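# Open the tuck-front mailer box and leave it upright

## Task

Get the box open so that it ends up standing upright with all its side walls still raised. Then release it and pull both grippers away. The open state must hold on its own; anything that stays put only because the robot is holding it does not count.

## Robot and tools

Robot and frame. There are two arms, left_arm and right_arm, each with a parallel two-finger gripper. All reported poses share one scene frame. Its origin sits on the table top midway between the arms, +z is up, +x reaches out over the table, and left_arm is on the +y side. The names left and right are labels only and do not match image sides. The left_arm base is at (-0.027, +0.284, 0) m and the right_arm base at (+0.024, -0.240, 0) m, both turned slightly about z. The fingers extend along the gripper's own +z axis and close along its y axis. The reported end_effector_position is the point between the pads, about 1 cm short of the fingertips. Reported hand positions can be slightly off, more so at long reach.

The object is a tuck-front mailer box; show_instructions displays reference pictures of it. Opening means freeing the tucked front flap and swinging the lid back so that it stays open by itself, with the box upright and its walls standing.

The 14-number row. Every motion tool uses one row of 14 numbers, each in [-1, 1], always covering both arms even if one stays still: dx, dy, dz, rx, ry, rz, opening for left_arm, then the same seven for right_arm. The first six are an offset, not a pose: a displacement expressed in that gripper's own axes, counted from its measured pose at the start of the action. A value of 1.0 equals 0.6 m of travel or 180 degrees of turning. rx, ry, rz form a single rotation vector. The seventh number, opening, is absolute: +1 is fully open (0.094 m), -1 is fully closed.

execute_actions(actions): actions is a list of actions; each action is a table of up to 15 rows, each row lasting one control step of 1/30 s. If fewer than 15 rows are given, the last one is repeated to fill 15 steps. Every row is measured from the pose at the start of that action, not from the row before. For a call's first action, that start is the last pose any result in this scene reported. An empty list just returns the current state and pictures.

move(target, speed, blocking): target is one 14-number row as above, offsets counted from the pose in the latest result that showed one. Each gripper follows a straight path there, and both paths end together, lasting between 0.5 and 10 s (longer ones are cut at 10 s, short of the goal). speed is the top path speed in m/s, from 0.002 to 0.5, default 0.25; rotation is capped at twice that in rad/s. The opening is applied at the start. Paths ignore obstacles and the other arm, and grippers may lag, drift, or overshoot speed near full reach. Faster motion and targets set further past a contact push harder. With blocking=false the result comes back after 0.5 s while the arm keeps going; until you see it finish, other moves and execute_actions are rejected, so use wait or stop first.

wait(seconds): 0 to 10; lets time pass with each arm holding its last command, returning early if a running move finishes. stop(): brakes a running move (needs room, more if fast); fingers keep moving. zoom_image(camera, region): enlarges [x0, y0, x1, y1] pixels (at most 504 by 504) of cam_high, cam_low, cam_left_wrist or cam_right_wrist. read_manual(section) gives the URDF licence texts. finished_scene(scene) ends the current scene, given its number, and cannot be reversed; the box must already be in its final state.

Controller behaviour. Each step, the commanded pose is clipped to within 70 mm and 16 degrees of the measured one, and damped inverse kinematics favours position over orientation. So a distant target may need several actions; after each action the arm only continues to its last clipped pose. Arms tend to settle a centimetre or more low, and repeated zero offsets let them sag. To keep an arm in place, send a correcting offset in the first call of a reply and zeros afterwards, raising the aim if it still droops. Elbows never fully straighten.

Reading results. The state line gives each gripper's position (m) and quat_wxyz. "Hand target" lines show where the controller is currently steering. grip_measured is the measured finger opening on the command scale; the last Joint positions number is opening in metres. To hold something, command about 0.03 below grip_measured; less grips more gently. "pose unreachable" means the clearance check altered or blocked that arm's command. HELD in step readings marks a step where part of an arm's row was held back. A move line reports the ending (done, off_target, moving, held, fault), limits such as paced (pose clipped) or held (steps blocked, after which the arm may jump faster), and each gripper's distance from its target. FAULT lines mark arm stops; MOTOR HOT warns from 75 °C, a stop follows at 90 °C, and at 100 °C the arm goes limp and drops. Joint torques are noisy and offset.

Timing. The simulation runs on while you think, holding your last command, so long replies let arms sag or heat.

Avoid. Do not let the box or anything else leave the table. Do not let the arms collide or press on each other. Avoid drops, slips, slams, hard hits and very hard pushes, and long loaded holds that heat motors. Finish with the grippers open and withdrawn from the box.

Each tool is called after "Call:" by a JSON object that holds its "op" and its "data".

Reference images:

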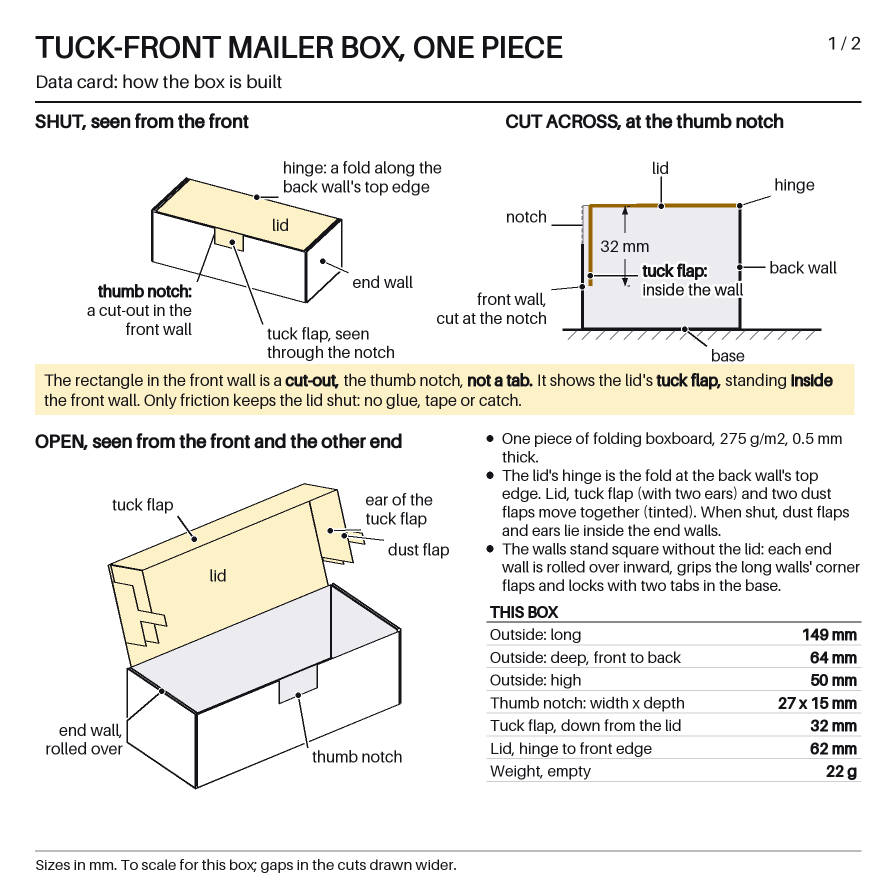

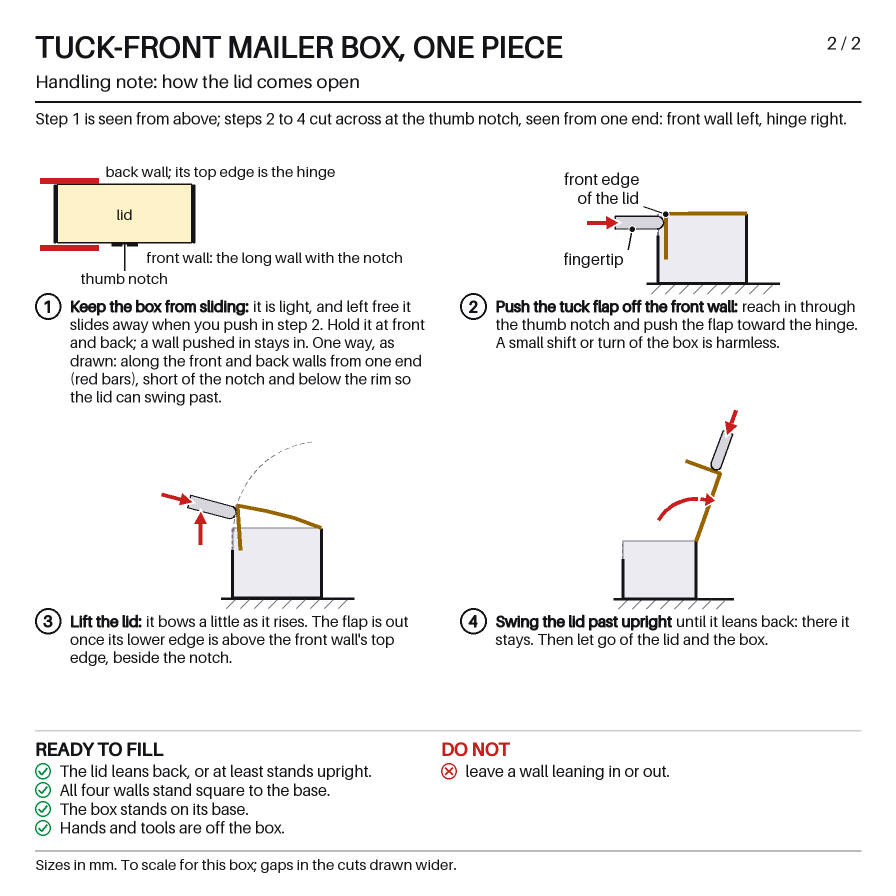

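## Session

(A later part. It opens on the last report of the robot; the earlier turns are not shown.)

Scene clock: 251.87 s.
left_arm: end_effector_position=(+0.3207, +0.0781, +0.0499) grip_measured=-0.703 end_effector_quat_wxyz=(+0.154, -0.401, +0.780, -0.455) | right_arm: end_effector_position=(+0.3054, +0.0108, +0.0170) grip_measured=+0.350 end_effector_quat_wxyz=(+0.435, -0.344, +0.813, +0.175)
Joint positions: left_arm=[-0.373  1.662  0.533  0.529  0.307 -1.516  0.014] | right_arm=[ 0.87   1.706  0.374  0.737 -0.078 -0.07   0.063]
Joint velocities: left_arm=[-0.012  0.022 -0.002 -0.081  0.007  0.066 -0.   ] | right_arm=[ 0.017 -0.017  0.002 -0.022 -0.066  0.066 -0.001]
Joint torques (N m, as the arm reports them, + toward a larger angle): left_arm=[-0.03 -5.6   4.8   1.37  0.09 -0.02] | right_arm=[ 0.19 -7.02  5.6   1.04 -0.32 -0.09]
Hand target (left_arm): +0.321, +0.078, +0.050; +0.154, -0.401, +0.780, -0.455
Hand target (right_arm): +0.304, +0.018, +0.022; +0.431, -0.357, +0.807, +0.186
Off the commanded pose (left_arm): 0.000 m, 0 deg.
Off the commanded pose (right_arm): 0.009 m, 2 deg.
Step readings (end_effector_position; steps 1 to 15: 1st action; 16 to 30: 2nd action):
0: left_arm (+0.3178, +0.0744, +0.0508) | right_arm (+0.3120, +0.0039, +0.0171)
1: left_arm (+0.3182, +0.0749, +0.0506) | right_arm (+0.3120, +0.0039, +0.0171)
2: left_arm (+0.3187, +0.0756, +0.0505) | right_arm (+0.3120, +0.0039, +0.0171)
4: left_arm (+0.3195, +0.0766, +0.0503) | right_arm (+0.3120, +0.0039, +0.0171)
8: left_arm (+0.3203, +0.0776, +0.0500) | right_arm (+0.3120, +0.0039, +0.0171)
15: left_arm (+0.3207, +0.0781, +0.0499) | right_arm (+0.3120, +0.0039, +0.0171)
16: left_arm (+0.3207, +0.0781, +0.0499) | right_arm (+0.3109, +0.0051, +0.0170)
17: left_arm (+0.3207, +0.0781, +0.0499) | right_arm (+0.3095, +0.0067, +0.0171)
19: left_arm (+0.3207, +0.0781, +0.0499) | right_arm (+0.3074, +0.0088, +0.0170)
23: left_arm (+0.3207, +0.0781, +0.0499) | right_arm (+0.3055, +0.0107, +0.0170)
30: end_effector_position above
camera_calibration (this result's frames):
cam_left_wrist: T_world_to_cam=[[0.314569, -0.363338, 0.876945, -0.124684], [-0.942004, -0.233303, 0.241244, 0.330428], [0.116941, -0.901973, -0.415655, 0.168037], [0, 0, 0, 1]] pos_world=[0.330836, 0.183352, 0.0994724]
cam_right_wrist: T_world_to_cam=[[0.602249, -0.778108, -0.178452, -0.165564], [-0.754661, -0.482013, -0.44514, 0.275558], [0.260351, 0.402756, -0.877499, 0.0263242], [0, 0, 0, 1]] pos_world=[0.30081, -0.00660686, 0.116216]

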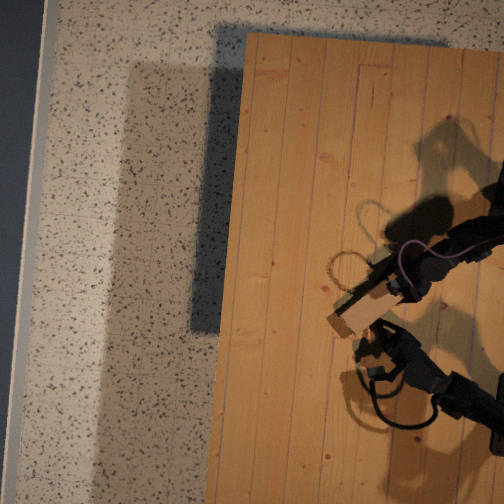

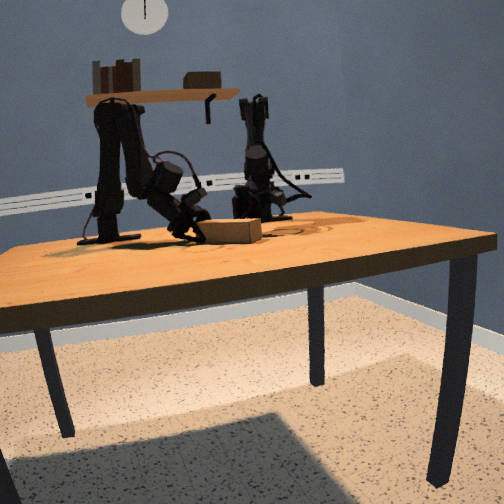

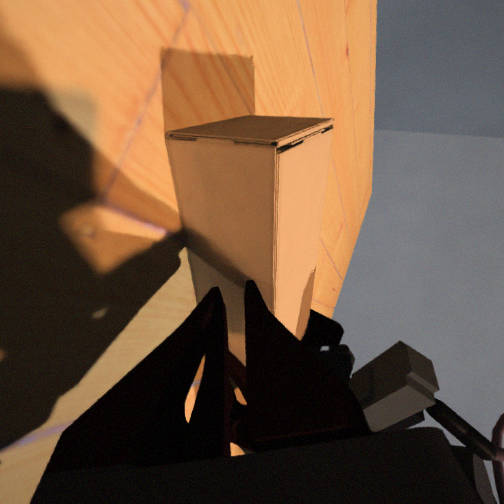

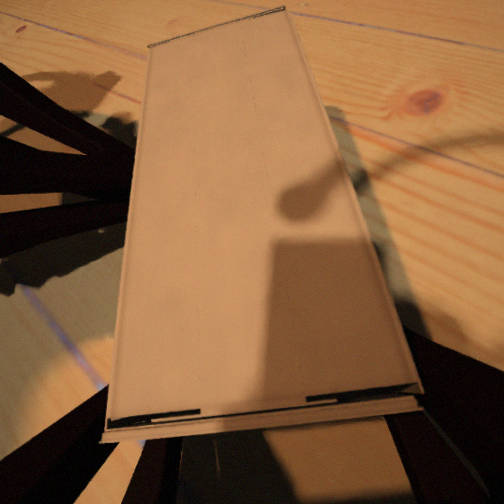

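Call:
{"op": "execute_actions", "data": {"actions": [[[0.007,-0.008,0,0.006,0.008,0.002,-0.65,-0.01,-0.006,0,0.006,0,0.004,0.345]],[[0,-0.012,0,0.009,0,0.003,-0.65,-0.01,0.027,0,-0.028,0,-0.016,0.345]]]}}

Call:
{"op": "execute_actions", "data": {"actions": [[[0,-0.034,0.002,0.025,0,0.008,-0.65,-0.01,0.018,0,-0.019,0,-0.011,0.345]],[[0,-0.034,0.002,0.025,0,0.008,-0.6,-0.01,0.018,0,-0.019,0,-0.011,0.345]]]}}

Scene clock: 260.57 s.
left_arm: end_effector_position=(+0.3188, +0.0759, +0.0503) grip_measured=-0.653 end_effector_quat_wxyz=(+0.147, -0.397, +0.781, -0.459) | right_arm: end_effector_position=(+0.3048, +0.0114, +0.0169) grip_measured=+0.350 end_effector_quat_wxyz=(+0.435, -0.349, +0.811, +0.175)
Joint positions: left_arm=[-0.373  1.662  0.533  0.529  0.323 -1.516  0.016] | right_arm=[ 0.87   1.706  0.374  0.736 -0.083 -0.079  0.063]
Joint velocities: left_arm=[ 0.002 -0.007 -0.007 -0.022  0.066 -0.022 -0.001] | right_arm=[-0.012 -0.002  0.007  0.007 -0.066 -0.007  0.001]
Joint torques (N m, as the arm reports them, + toward a larger angle): left_arm=[-0.03 -5.66  4.81  1.69  0.1  -0.02] | right_arm=[ 0.43 -7.14  5.5   1.02 -0.63 -0.29]
Hand target (left_arm): +0.322, +0.074, +0.057; +0.155, -0.391, +0.776, -0.469
Hand target (right_arm): +0.297, +0.023, +0.022; +0.427, -0.378, +0.797, +0.198
Off the commanded pose (left_arm): 0.007 m, 2 deg.
Off the commanded pose (right_arm): 0.015 m, 5 deg.
Step readings (end_effector_position; steps 1 to 15: 1st action; 16 to 30: 2nd action):
0: left_arm (+0.3207, +0.0781, +0.0499) | right_arm (+0.3054, +0.0108, +0.0170)
1: left_arm (+0.3205, +0.0778, +0.0500) | right_arm (+0.3058, +0.0104, +0.0170)
2: left_arm (+0.3203, +0.0776, +0.0500) | right_arm (+0.3060, +0.0102, +0.0169)
4: left_arm (+0.3198, +0.0769, +0.0502) | right_arm (+0.3062, +0.0100, +0.0169)
8: left_arm (+0.3193, +0.0762, +0.0503) | right_arm (+0.3063, +0.0099, +0.0169)
15: left_arm (+0.3189, +0.0758, +0.0504) | right_arm (+0.3063, +0.0099, +0.0169)
16: left_arm (+0.3190, +0.0758, +0.0505) | right_arm (+0.3055, +0.0107, +0.0170)
17: left_arm (+0.3190, +0.0758, +0.0505) | right_arm (+0.3050, +0.0113, +0.0170)
19: left_arm (+0.3189, +0.0758, +0.0504) | right_arm (+0.3048, +0.0114, +0.0169)
23: left_arm (+0.3189, +0.0758, +0.0504) | right_arm (+0.3048, +0.0114, +0.0169)
30: end_effector_position above
camera_calibration (this result's frames):
cam_left_wrist: T_world_to_cam=[[0.313486, -0.360369, 0.878556, -0.125179], [-0.944, -0.218532, 0.247199, 0.327273], [0.10291, -0.906851, -0.408695, 0.170896], [0, 0, 0, 1]] pos_world=[0.3306, 0.181386, 0.0989192]
cam_right_wrist: T_world_to_cam=[[0.609988, -0.773123, -0.173771, -0.167203], [-0.748703, -0.490489, -0.445942, 0.273641], [0.259536, 0.402122, -0.878031, 0.0264783], [0, 0, 0, 1]] pos_world=[0.299995, -0.00569831, 0.116222]

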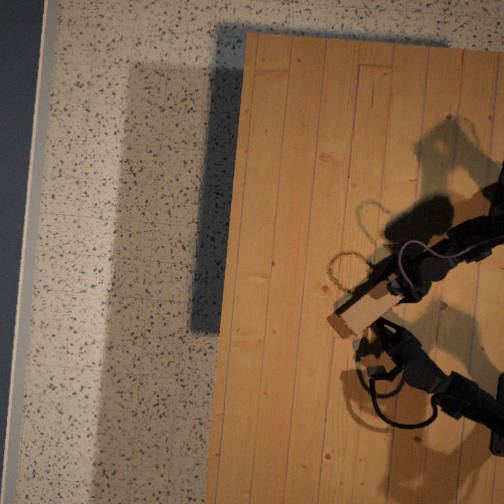

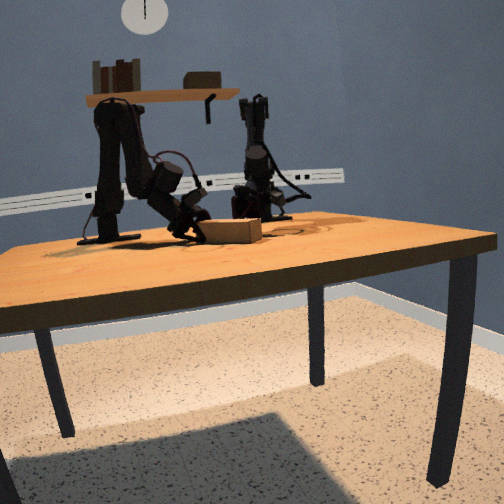

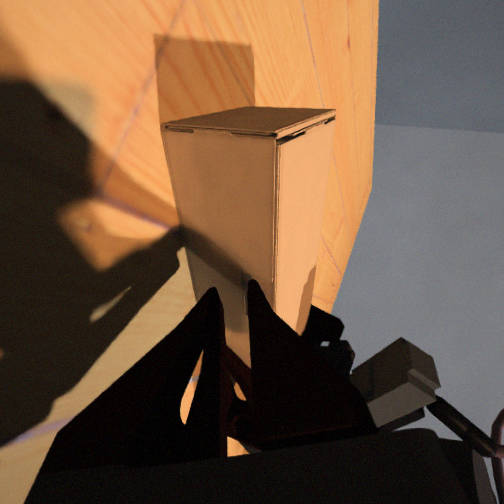

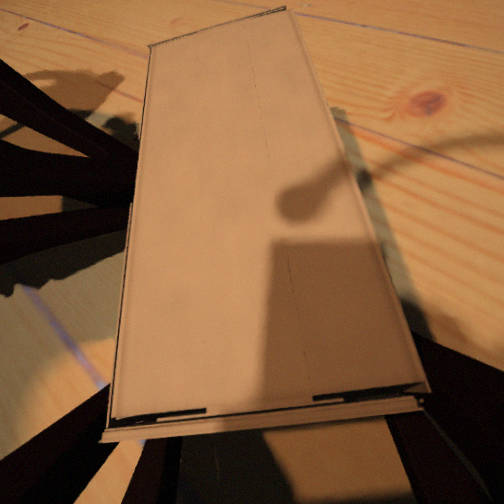

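Scene clock: 261.57 s.
left_arm: end_effector_position=(+0.3200, +0.0747, +0.0529) grip_measured=-0.603 end_effector_quat_wxyz=(+0.149, -0.394, +0.779, -0.464) | right_arm: end_effector_position=(+0.3062, +0.0099, +0.0169) grip_measured=+0.350 end_effector_quat_wxyz=(+0.436, -0.347, +0.812, +0.174)
Joint positions: left_arm=[-0.373  1.662  0.533  0.541  0.327 -1.516  0.019] | right_arm=[ 0.865  1.706  0.374  0.736 -0.081 -0.079  0.063]
Joint velocities: left_arm=[-0.007  0.002 -0.007 -0.022 -0.066 -0.037 -0.   ] | right_arm=[ 0.002  0.002 -0.017  0.022 -0.007 -0.051  0.   ]
Joint torques (N m, as the arm reports them, + toward a larger angle): left_arm=[-0.21 -5.39  5.14  2.17  0.1  -0.05] | right_arm=[ 0.51 -7.15  5.39  1.03 -0.48 -0.28]
Hand target (left_arm): +0.329, +0.069, +0.069; +0.169, -0.379, +0.767, -0.489
Hand target (right_arm): +0.300, +0.020, +0.022; +0.430, -0.374, +0.799, +0.191
Off the commanded pose (left_arm): 0.019 m, 4 deg.
Off the commanded pose (right_arm): 0.013 m, 4 deg.
Step readings (end_effector_position; steps 1 to 15: 1st action; 16 to 30: 2nd action):
0: left_arm (+0.3188, +0.0759, +0.0503) | right_arm (+0.3048, +0.0114, +0.0169)
1: left_arm (+0.3190, +0.0758, +0.0505) | right_arm (+0.3048, +0.0114, +0.0169)
2: left_arm (+0.3190, +0.0757, +0.0507) | right_arm (+0.3048, +0.0114, +0.0169)
4: left_arm (+0.3193, +0.0755, +0.0511) | right_arm (+0.3052, +0.0110, +0.0169)
8: left_arm (+0.3196, +0.0753, +0.0518) | right_arm (+0.3054, +0.0107, +0.0169)
15: left_arm (+0.3196, +0.0752, +0.0519) | right_arm (+0.3054, +0.0107, +0.0169)
16: left_arm (+0.3196, +0.0751, +0.0519) | right_arm (+0.3056, +0.0105, +0.0169)
17: left_arm (+0.3196, +0.0750, +0.0520) | right_arm (+0.3059, +0.0102, +0.0169)
19: left_arm (+0.3198, +0.0749, +0.0525) | right_arm (+0.3061, +0.0100, +0.0169)
23: left_arm (+0.3199, +0.0748, +0.0527) | right_arm (+0.3062, +0.0099, +0.0169)
30: end_effector_position above
camera_calibration (this result's frames):
cam_left_wrist: T_world_to_cam=[[0.302892, -0.355249, 0.884338, -0.125558], [-0.947291, -0.213865, 0.238542, 0.328601], [0.104387, -0.909978, -0.401302, 0.170143], [0, 0, 0, 1]] pos_world=[0.33155, 0.180498, 0.100929]
cam_right_wrist: T_world_to_cam=[[0.605482, -0.776798, -0.173138, -0.167838], [-0.751406, -0.486281, -0.446005, 0.274702], [0.262263, 0.400145, -0.878124, 0.0259182], [0, 0, 0, 1]] pos_world=[0.301238, -0.00716504, 0.116219]

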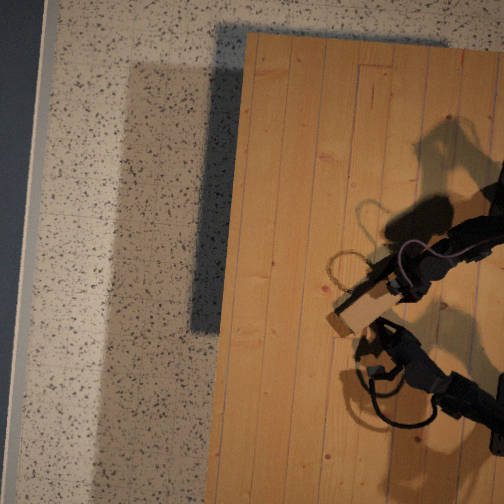

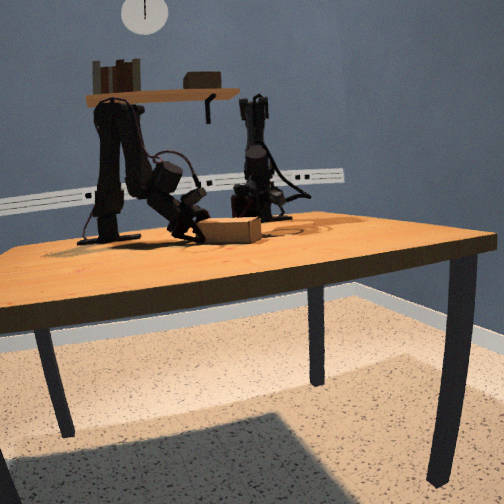

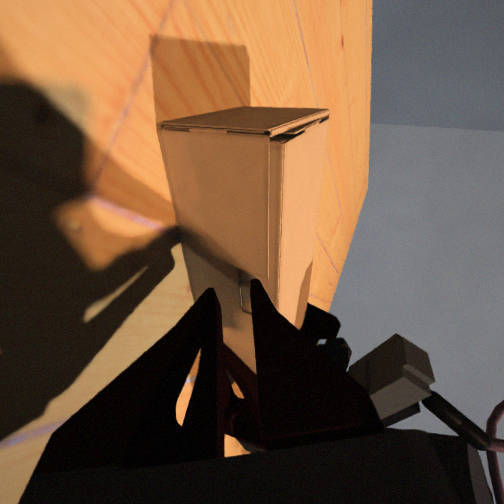

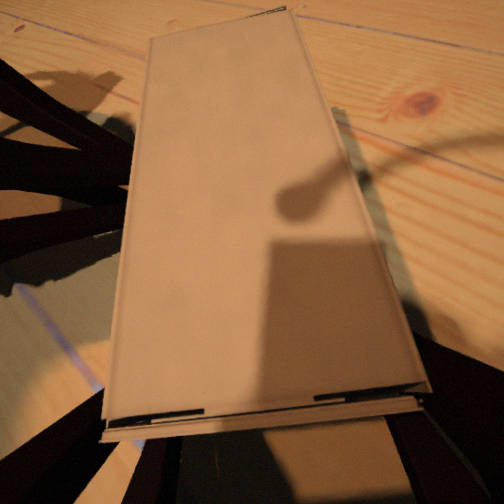

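Call:
{"op": "execute_actions", "data": {"actions": [[[0,-0.036,0.002,0.027,0,0.009,-0.55,-0.01,0.018,0,-0.019,0,-0.011,0.345]],[[0,-0.036,0.002,0.027,0,0.009,-0.5,-0.01,0.018,0,-0.019,0,-0.011,0.345]]]}}

Scene clock: 267.63 s.
left_arm: end_effector_position=(+0.3206, +0.0741, +0.0543) grip_measured=-0.503 end_effector_quat_wxyz=(+0.150, -0.392, +0.778, -0.466) | right_arm: end_effector_position=(+0.3073, +0.0086, +0.0169) grip_measured=+0.350 end_effector_quat_wxyz=(+0.436, -0.345, +0.813, +0.172)
Joint positions: left_arm=[-0.373  1.662  0.533  0.548  0.329 -1.517  0.023] | right_arm=[ 0.861  1.706  0.374  0.736 -0.08  -0.079  0.063]
Joint velocities: left_arm=[-0.007 -0.012 -0.002 -0.037 -0.022 -0.066 -0.   ] | right_arm=[-0.007 -0.012  0.002  0.022  0.051  0.007 -0.001]
Joint torques (N m, as the arm reports them, + toward a larger angle): left_arm=[-0.2  -5.43  5.08  2.29  0.12 -0.02] | right_arm=[ 0.36 -7.26  5.44  1.06 -0.5  -0.27]
Hand target (left_arm): +0.330, +0.068, +0.072; +0.172, -0.375, +0.765, -0.495
Hand target (right_arm): +0.301, +0.019, +0.022; +0.430, -0.371, +0.801, +0.189
Off the commanded pose (left_arm): 0.021 m, 5 deg.
Off the commanded pose (right_arm): 0.013 m, 4 deg.
Step readings (end_effector_position; steps 1 to 15: 1st action; 16 to 30: 2nd action):
0: left_arm (+0.3200, +0.0747, +0.0529) | right_arm (+0.3062, +0.0099, +0.0169)
1: left_arm (+0.3200, +0.0746, +0.0531) | right_arm (+0.3064, +0.0096, +0.0169)
2: left_arm (+0.3201, +0.0745, +0.0532) | right_arm (+0.3067, +0.0093, +0.0169)
4: left_arm (+0.3203, +0.0742, +0.0538) | right_arm (+0.3069, +0.0090, +0.0169)
8: left_arm (+0.3204, +0.0742, +0.0539) | right_arm (+0.3069, +0.0090, +0.0169)
15: left_arm (+0.3204, +0.0742, +0.0539) | right_arm (+0.3069, +0.0090, +0.0169)
16: left_arm (+0.3203, +0.0742, +0.0539) | right_arm (+0.3070, +0.0090, +0.0169)
17: left_arm (+0.3203, +0.0742, +0.0539) | right_arm (+0.3072, +0.0087, +0.0169)
19: left_arm (+0.3206, +0.0741, +0.0543) | right_arm (+0.3073, +0.0086, +0.0169)
23: left_arm (+0.3206, +0.0741, +0.0543) | right_arm (+0.3073, +0.0086, +0.0169)
30: end_effector_position above
camera_calibration (this result's frames):
cam_left_wrist: T_world_to_cam=[[0.297378, -0.352215, 0.887418, -0.125854], [-0.948926, -0.211626, 0.233996, 0.329325], [0.105384, -0.911679, -0.397159, 0.169671], [0, 0, 0, 1]] pos_world=[0.33205, 0.180051, 0.102011]
cam_right_wrist: T_world_to_cam=[[0.6014, -0.780196, -0.172083, -0.168323], [-0.753717, -0.482593, -0.446111, 0.275619], [0.265008, 0.397993, -0.878278, 0.0253029], [0, 0, 0, 1]] pos_world=[0.302263, -0.00838321, 0.116214]

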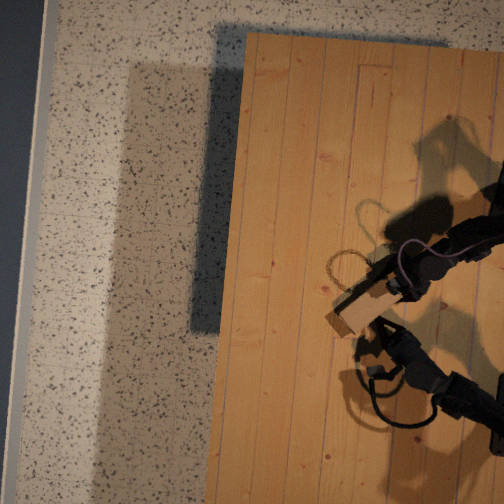

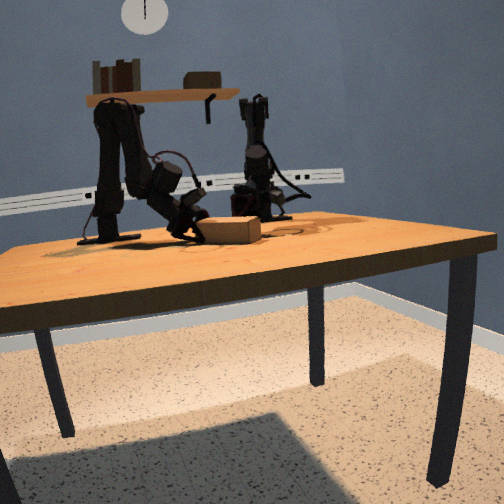

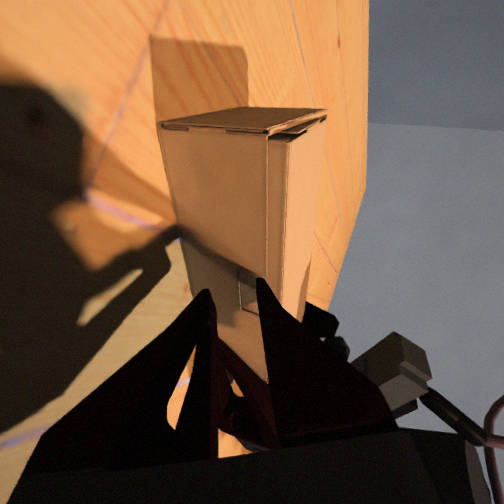

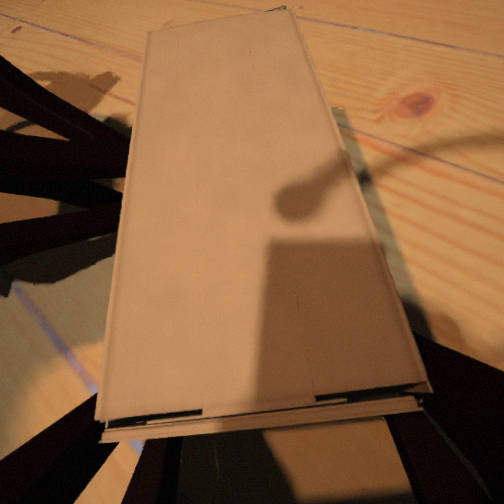

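Call:
{"op": "execute_actions", "data": {"actions": [[[0,-0.04,0.002,0.03,0,0.01,-0.42,-0.01,0.028,0,-0.024,0,-0.011,0.35]],[[0,-0.04,0.002,0.03,0,0.01,-0.34,-0.01,0.028,0,-0.024,0,-0.011,0.35]]]}}

Scene clock: 275.77 s.
left_arm: end_effector_position=(+0.3197, +0.0744, +0.0542) grip_measured=-0.343 end_effector_quat_wxyz=(+0.152, -0.391, +0.777, -0.469) | right_arm: end_effector_position=(+0.3077, +0.0082, +0.0169) grip_measured=+0.351 end_effector_quat_wxyz=(+0.437, -0.344, +0.814, +0.171)
Joint positions: left_arm=[-0.373  1.662  0.523  0.565  0.329 -1.517  0.031] | right_arm=[ 0.861  1.706  0.374  0.736 -0.077 -0.078  0.063]
Joint velocities: left_arm=[ 0.007  0.022  0.012 -0.022  0.007 -0.066 -0.   ] | right_arm=[-0.007 -0.017  0.017  0.007  0.022 -0.007  0.   ]
Joint torques (N m, as the arm reports them, + toward a larger angle): left_arm=[-0.19 -5.4   5.32  2.33  0.13 -0.03] | right_arm=[ 1.52 -7.19  5.36  1.05 -0.53 -0.2 ]
Hand target (left_arm): +0.331, +0.068, +0.075; +0.176, -0.372, +0.762, -0.500
Hand target (right_arm): +0.298, +0.022, +0.022; +0.428, -0.374, +0.800, +0.195
Off the commanded pose (left_arm): 0.024 m, 5 deg.
Off the commanded pose (right_arm): 0.018 m, 5 deg.
Step readings (end_effector_position; steps 1 to 15: 1st action; 16 to 30: 2nd action):
0: left_arm (+0.3206, +0.0741, +0.0543) | right_arm (+0.3073, +0.0086, +0.0169)
1: left_arm (+0.3206, +0.0740, +0.0544) | right_arm (+0.3074, +0.0085, +0.0169)
2: left_arm (+0.3204, +0.0741, +0.0541) | right_arm (+0.3075, +0.0084, +0.0169)
4: left_arm (+0.3201, +0.0743, +0.0540) | right_arm (+0.3075, +0.0084, +0.0169)
8: left_arm (+0.3201, +0.0743, +0.0542) | right_arm (+0.3075, +0.0084, +0.0169)
15: left_arm (+0.3202, +0.0742, +0.0543) | right_arm (+0.3075, +0.0084, +0.0169)
16: left_arm (+0.3202, +0.0742, +0.0543) | right_arm (+0.3076, +0.0083, +0.0169)
17: left_arm (+0.3198, +0.0744, +0.0540) | right_arm (+0.3077, +0.0082, +0.0169)
19: left_arm (+0.3196, +0.0745, +0.0539) | right_arm (+0.3077, +0.0082, +0.0169)
23: left_arm (+0.3196, +0.0745, +0.0541) | right_arm (+0.3077, +0.0082, +0.0169)
30: end_effector_position above
camera_calibration (this result's frames):
cam_left_wrist: T_world_to_cam=[[0.291454, -0.349683, 0.89038, -0.123793], [-0.950466, -0.210967, 0.228269, 0.329314], [0.10802, -0.912806, -0.393849, 0.169143], [0, 0, 0, 1]] pos_world=[0.330811, 0.180581, 0.101668]
cam_right_wrist: T_world_to_cam=[[0.599222, -0.781991, -0.171533, -0.168117], [-0.754964, -0.480661, -0.446087, 0.276052], [0.266387, 0.396806, -0.878398, 0.0249258], [0, 0, 0, 1]] pos_world=[0.302509, -0.00866959, 0.1162]

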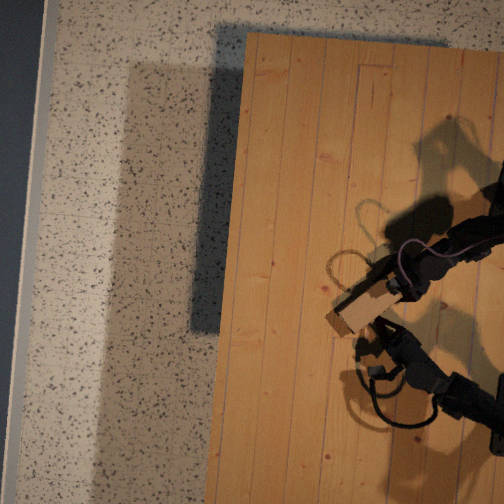

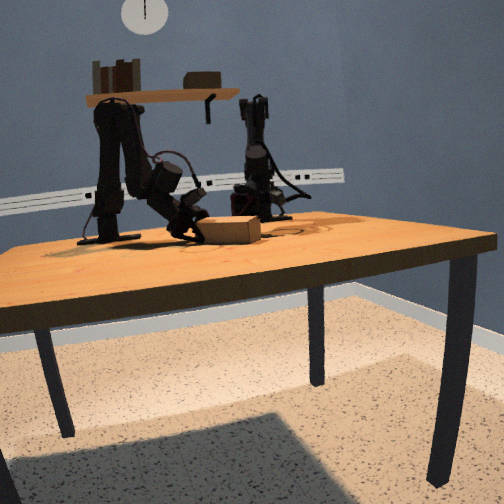

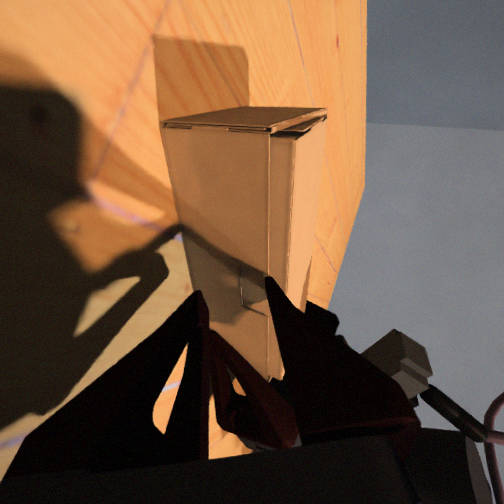

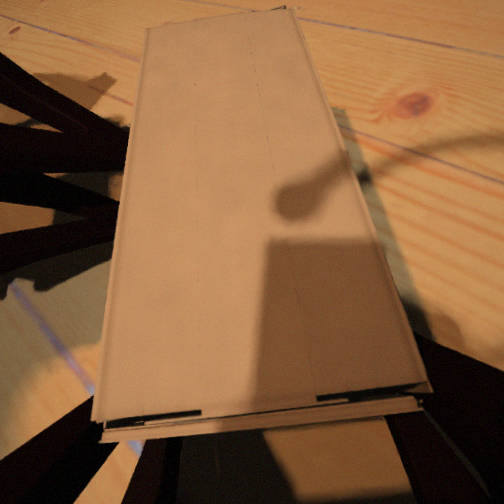

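Call:
{"op": "execute_actions", "data": {"actions": [[[0,-0.045,0.002,0.034,0,0.011,-0.25,-0.01,0.025,0,-0.022,0,-0.011,0.35]],[[0,-0.045,0.002,0.034,0,0.011,-0.16,-0.01,0.025,0,-0.022,0,-0.011,0.35]]]}}

Scene clock: 281.57 s.
left_arm: end_effector_position=(+0.3263, +0.0717, +0.0687) grip_measured=-0.162 end_effector_quat_wxyz=(+0.174, -0.377, +0.763, -0.495) | right_arm: end_effector_position=(+0.3030, +0.0129, +0.0169) grip_measured=+0.352 end_effector_quat_wxyz=(+0.433, -0.356, +0.808, +0.182)
Joint positions: left_arm=[-0.373  1.662  0.509  0.659  0.329 -1.52   0.039] | right_arm=[ 0.864  1.706  0.374  0.735 -0.107 -0.091  0.063]
Joint velocities: left_arm=[-0.002  0.017  0.002  0.051 -0.022  0.007  0.   ] | right_arm=[ 0.007 -0.002 -0.002  0.051  0.066 -0.051 -0.001]
Joint torques (N m, as the arm reports them, + toward a larger angle): left_arm=[-0.24 -4.86  5.53  1.72  0.1  -0.02] | right_arm=[ 0.9  -7.11  5.46  1.04 -0.23 -0.08]
Hand target (left_arm): +0.332, +0.067, +0.078; +0.184, -0.367, +0.756, -0.510
Hand target (right_arm): +0.300, +0.021, +0.022; +0.429, -0.371, +0.801, +0.191
Off the commanded pose (left_arm): 0.012 m, 3 deg.
Off the commanded pose (right_arm): 0.010 m, 2 deg.
Step readings (end_effector_position; steps 1 to 15: 1st action; 16 to 30: 2nd action):
0: left_arm (+0.3197, +0.0744, +0.0542) | right_arm (+0.3077, +0.0082, +0.0169)
1: left_arm (+0.3196, +0.0745, +0.0542) | right_arm (+0.3078, +0.0080, +0.0169)
2: left_arm (+0.3195, +0.0745, +0.0543) | right_arm (+0.3080, +0.0079, +0.0169)
4: left_arm (+0.3195, +0.0746, +0.0545) | right_arm (+0.3080, +0.0079, +0.0169)
8: left_arm (+0.3197, +0.0745, +0.0551) | right_arm (+0.3080, +0.0079, +0.0169)
15: left_arm (+0.3199, +0.0744, +0.0555) | right_arm (+0.3080, +0.0078, +0.0169)
16: left_arm (+0.3198, +0.0745, +0.0555) | right_arm (+0.3083, +0.0076, +0.0169)
17: left_arm (+0.3196, +0.0745, +0.0556) | right_arm (+0.3084, +0.0075, +0.0169)
19: left_arm (+0.3196, +0.0746, +0.0558) | right_arm (+0.3084, +0.0075, +0.0169)
23: left_arm (+0.3199, +0.0744, +0.0567) | right_arm (+0.3084, +0.0074, +0.0169)
30: end_effector_position above
camera_calibration (this result's frames):
cam_left_wrist: T_world_to_cam=[[0.226926, -0.318737, 0.920278, -0.122782], [-0.96426, -0.206235, 0.166343, 0.340138], [0.136773, -0.925134, -0.354146, 0.160379], [0, 0, 0, 1]] pos_world=[0.333909, 0.179385, 0.113212]
cam_right_wrist: T_world_to_cam=[[0.625572, -0.759637, -0.177796, -0.169822], [-0.739461, -0.504678, -0.445532, 0.270443], [0.248713, 0.410185, -0.877434, 0.0294895], [0, 0, 0, 1]] pos_world=[0.298883, -0.00461216, 0.116173]

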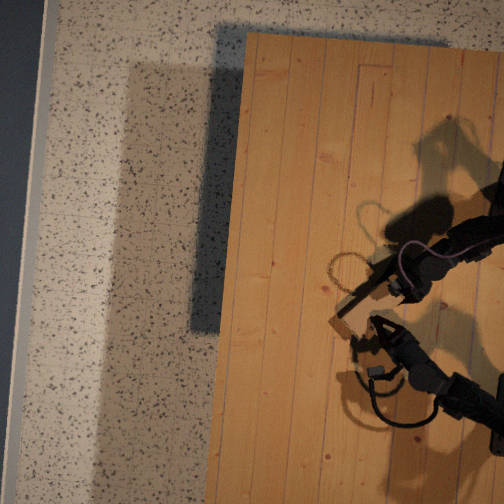

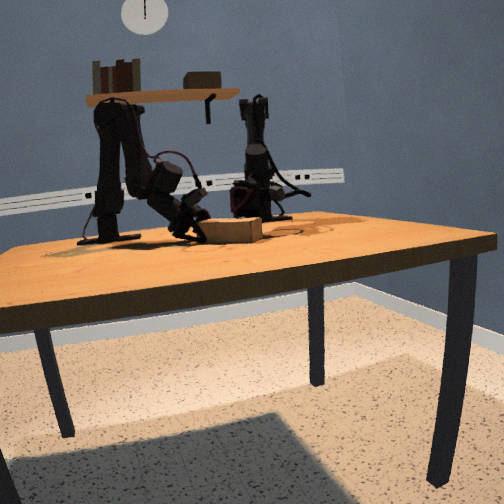

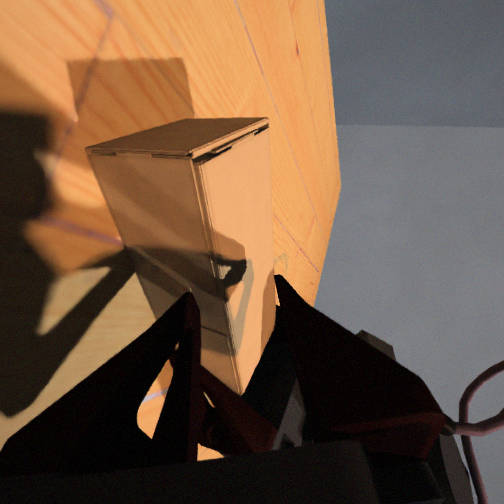

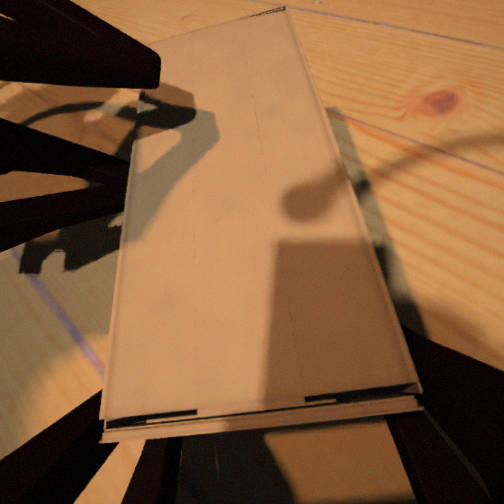

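Call:
{"op": "execute_actions", "data": {"actions": [[[0,0,0,0,0,0,-0.16,-0.01,-0.036,0,0.038,0,0.02,0.345]],[[0,0.045,-0.003,-0.034,0,-0.011,-0.65,-0.01,0,0,0,0,0,0.345]],[[0,0,0,0,0,0,-0.65,-0.01,0.018,0,-0.019,0,-0.011,0.345]]]}}

Scene clock: 292.03 s.
left_arm: end_effector_position=(+0.3156, +0.0761, +0.0496) grip_measured=-0.648 end_effector_quat_wxyz=(+0.148, -0.395, +0.778, -0.465) | right_arm: end_effector_position=(+0.3101, +0.0062, +0.0170) grip_measured=+0.350 end_effector_quat_wxyz=(+0.438, -0.330, +0.820, +0.167)
Joint positions: left_arm=[-0.373  1.662  0.509  0.566  0.329 -1.521  0.017] | right_arm=[ 0.864  1.706  0.376  0.734 -0.052 -0.053  0.063]
Joint velocities: left_arm=[ 0.002 -0.002  0.002 -0.037 -0.037 -0.007 -0.   ] | right_arm=[ 0.002  0.002  0.007 -0.037  0.007  0.007 -0.   ]
Joint torques (N m, as the arm reports them, + toward a larger angle): left_arm=[-0.04 -5.55  4.72  1.38  0.09 -0.01] | right_arm=[ 0.1  -7.09  5.54  1.07 -0.13 -0.06]
Hand target (left_arm): +0.316, +0.076, +0.050; +0.148, -0.395, +0.778, -0.465
Hand target (right_arm): +0.311, +0.011, +0.022; +0.437, -0.337, +0.816, +0.171
Off the commanded pose (left_arm): 0.000 m, 0 deg.
Off the commanded pose (right_arm): 0.007 m, 1 deg.
Step readings (end_effector_position; steps 1 to 15: 1st action; 16 to 30: 2nd action; 31 to 45: 3rd action):
0: left_arm (+0.3266, +0.0714, +0.0694) | right_arm (+0.3029, +0.0129, +0.0169)
1: left_arm (+0.3265, +0.0714, +0.0693) | right_arm (+0.3045, +0.0113, +0.0167)
2: left_arm (+0.3265, +0.0714, +0.0693) | right_arm (+0.3065, +0.0092, +0.0167)
4: left_arm (+0.3265, +0.0714, +0.0693) | right_arm (+0.3095, +0.0060, +0.0166)
8: left_arm (+0.3265, +0.0714, +0.0693) | right_arm (+0.3130, +0.0028, +0.0170)
15: left_arm (+0.3265, +0.0714, +0.0693) | right_arm (+0.3153, +0.0004, +0.0171)
16: left_arm (+0.3255, +0.0719, +0.0673) | right_arm (+0.3153, +0.0004, +0.0171)
17: left_arm (+0.3241, +0.0725, +0.0646) | right_arm (+0.3153, +0.0004, +0.0171)
19: left_arm (+0.3208, +0.0739, +0.0583) | right_arm (+0.3153, +0.0004, +0.0171)
23: left_arm (+0.3174, +0.0754, +0.0525) | right_arm (+0.3153, +0.0004, +0.0171)
30: left_arm (+0.3156, +0.0761, +0.0496) | right_arm (+0.3153, +0.0004, +0.0171)
31: left_arm (+0.3156, +0.0761, +0.0496) | right_arm (+0.3146, +0.0013, +0.0171)
32: left_arm (+0.3156, +0.0761, +0.0496) | right_arm (+0.3136, +0.0024, +0.0171)
34: left_arm (+0.3156, +0.0761, +0.0496) | right_arm (+0.3121, +0.0040, +0.0170)
38: left_arm (+0.3156, +0.0761, +0.0496) | right_arm (+0.3107, +0.0055, +0.0169)
45: end_effector_position above
camera_calibration (this result's frames):
cam_left_wrist: T_world_to_cam=[[0.305033, -0.351247, 0.885201, -0.121798], [-0.946651, -0.213292, 0.241574, 0.325195], [0.103954, -0.911665, -0.397569, 0.170642], [0, 0, 0, 1]] pos_world=[0.32726, 0.182148, 0.0970988]
cam_right_wrist: T_world_to_cam=[[0.573805, -0.799322, -0.178419, -0.162984], [-0.771959, -0.455099, -0.443807, 0.282013], [0.273546, 0.39239, -0.878181, 0.0229308], [0, 0, 0, 1]] pos_world=[0.304951, -0.0109309, 0.116217]

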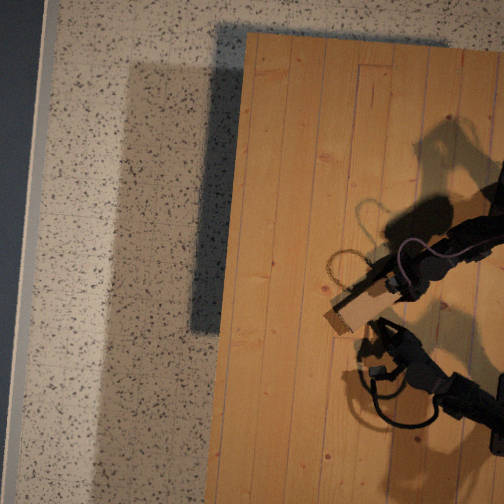

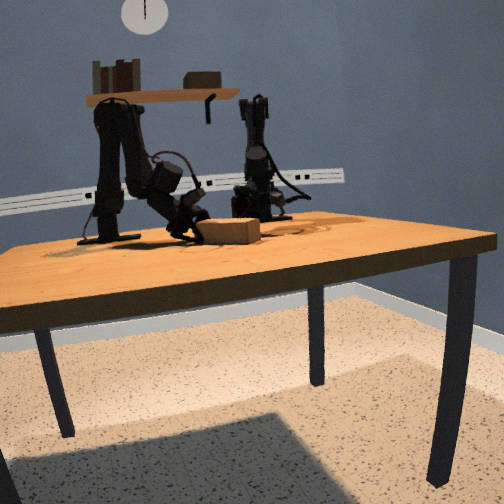

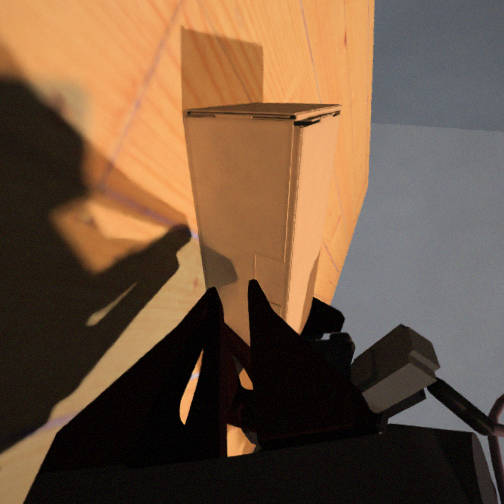

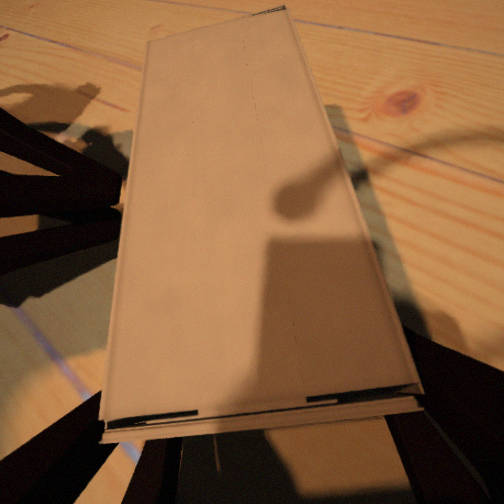

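Call:
{"op": "execute_actions", "data": {"actions": [[[-0.006,-0.008,0,0.006,-0.007,0.002,-0.63,-0.01,0.018,0,-0.019,0,-0.011,0.345]],[[0,-0.012,0,0.009,0,0.003,-0.63,-0.01,0.027,0,-0.028,0,-0.016,0.345]],[[0,-0.034,0.002,0.025,0,0.008,-0.56,-0.01,0.022,0,-0.021,0,-0.011,0.35]]]}}

Scene clock: 298.03 s.
left_arm: end_effector_position=(+0.3170, +0.0779, +0.0491) grip_measured=-0.563 end_effector_quat_wxyz=(+0.152, -0.398, +0.778, -0.462) | right_arm: end_effector_position=(+0.3043, +0.0120, +0.0168) grip_measured=+0.351 end_effector_quat_wxyz=(+0.434, -0.356, +0.809, +0.177)
Joint positions: left_arm=[-0.373  1.662  0.509  0.565  0.316 -1.522  0.021] | right_arm=[ 0.864  1.706  0.376  0.732 -0.098 -0.093  0.063]
Joint velocities: left_arm=[-0.002  0.002 -0.002  0.007  0.081 -0.007  0.001] | right_arm=[-0.002  0.007  0.017 -0.037  0.066 -0.022 -0.   ]
Joint torques (N m, as the arm reports them, + toward a larger angle): left_arm=[-0.2  -5.33  5.03  2.21  0.1  -0.03] | right_arm=[ 0.82 -7.19  5.48  1.03 -0.55 -0.25]
Hand target (left_arm): +0.327, +0.072, +0.066; +0.173, -0.383, +0.765, -0.489
Hand target (right_arm): +0.296, +0.024, +0.022; +0.426, -0.384, +0.795, +0.198
Off the commanded pose (left_arm): 0.020 m, 5 deg.
Off the commanded pose (right_arm): 0.015 m, 4 deg.
Step readings (end_effector_position; steps 1 to 15: 1st action; 16 to 30: 2nd action; 31 to 45: 3rd action):
0: left_arm (+0.3156, +0.0761, +0.0496) | right_arm (+0.3099, +0.0064, +0.0170)
1: left_arm (+0.3158, +0.0764, +0.0495) | right_arm (+0.3092, +0.0071, +0.0169)
2: left_arm (+0.3161, +0.0767, +0.0494) | right_arm (+0.3084, +0.0080, +0.0170)
4: left_arm (+0.3165, +0.0772, +0.0493) | right_arm (+0.3071, +0.0092, +0.0169)
8: left_arm (+0.3170, +0.0778, +0.0492) | right_arm (+0.3058, +0.0106, +0.0169)
15: left_arm (+0.3171, +0.0780, +0.0491) | right_arm (+0.3052, +0.0112, +0.0168)
16: left_arm (+0.3171, +0.0780, +0.0491) | right_arm (+0.3044, +0.0119, +0.0169)
17: left_arm (+0.3171, +0.0779, +0.0491) | right_arm (+0.3039, +0.0124, +0.0169)
19: left_arm (+0.3171, +0.0780, +0.0491) | right_arm (+0.3038, +0.0125, +0.0169)
23: left_arm (+0.3170, +0.0780, +0.0490) | right_arm (+0.3038, +0.0125, +0.0169)
30: left_arm (+0.3170, +0.0780, +0.0490) | right_arm (+0.3038, +0.0125, +0.0169)
31: left_arm (+0.3170, +0.0779, +0.0491) | right_arm (+0.3040, +0.0124, +0.0169)
32: left_arm (+0.3170, +0.0779, +0.0491) | right_arm (+0.3041, +0.0122, +0.0168)
34: left_arm (+0.3170, +0.0779, +0.0491) | right_arm (+0.3043, +0.0120, +0.0168)
38: left_arm (+0.3170, +0.0779, +0.0491) | right_arm (+0.3043, +0.0120, +0.0168)
45: end_effector_position above
camera_calibration (this result's frames):
cam_left_wrist: T_world_to_cam=[[0.307196, -0.353391, 0.883598, -0.1216], [-0.944679, -0.225393, 0.238287, 0.327477], [0.114948, -0.907917, -0.403081, 0.168437], [0, 0, 0, 1]] pos_world=[0.327354, 0.183765, 0.097306]
cam_right_wrist: T_world_to_cam=[[0.622073, -0.764062, -0.170983, -0.170302], [-0.740555, -0.503288, -0.445286, 0.271176], [0.254173, 0.403623, -0.878911, 0.0279069], [0, 0, 0, 1]] pos_world=[0.299668, -0.00490584, 0.11616]

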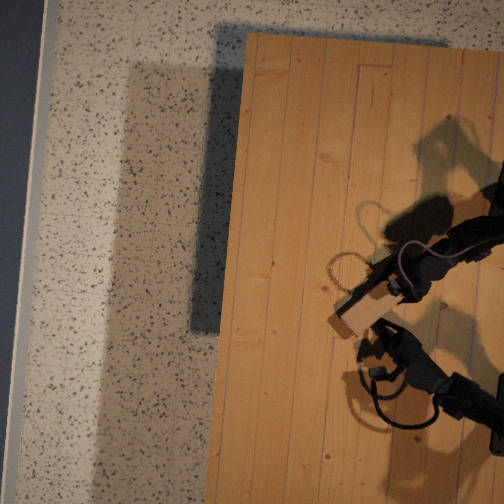

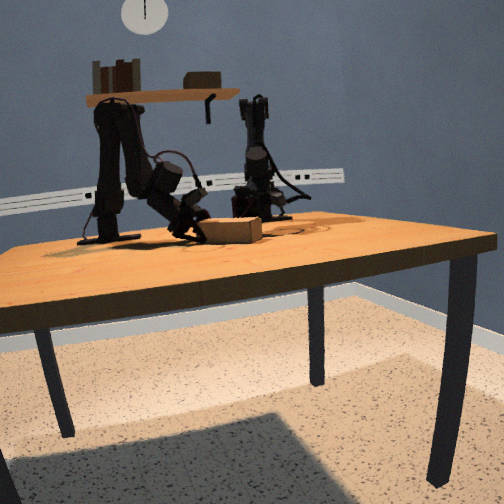

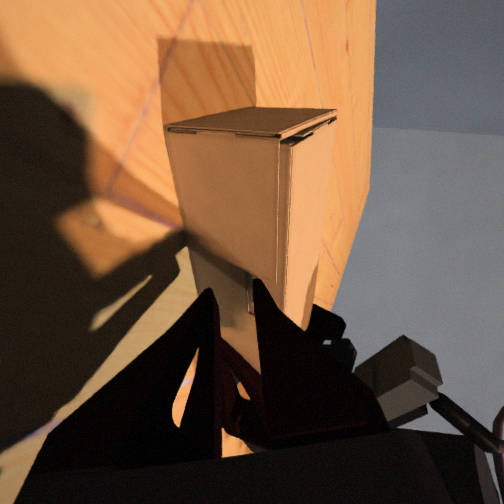

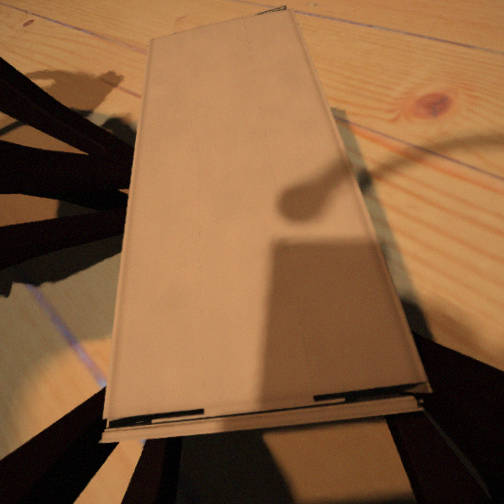

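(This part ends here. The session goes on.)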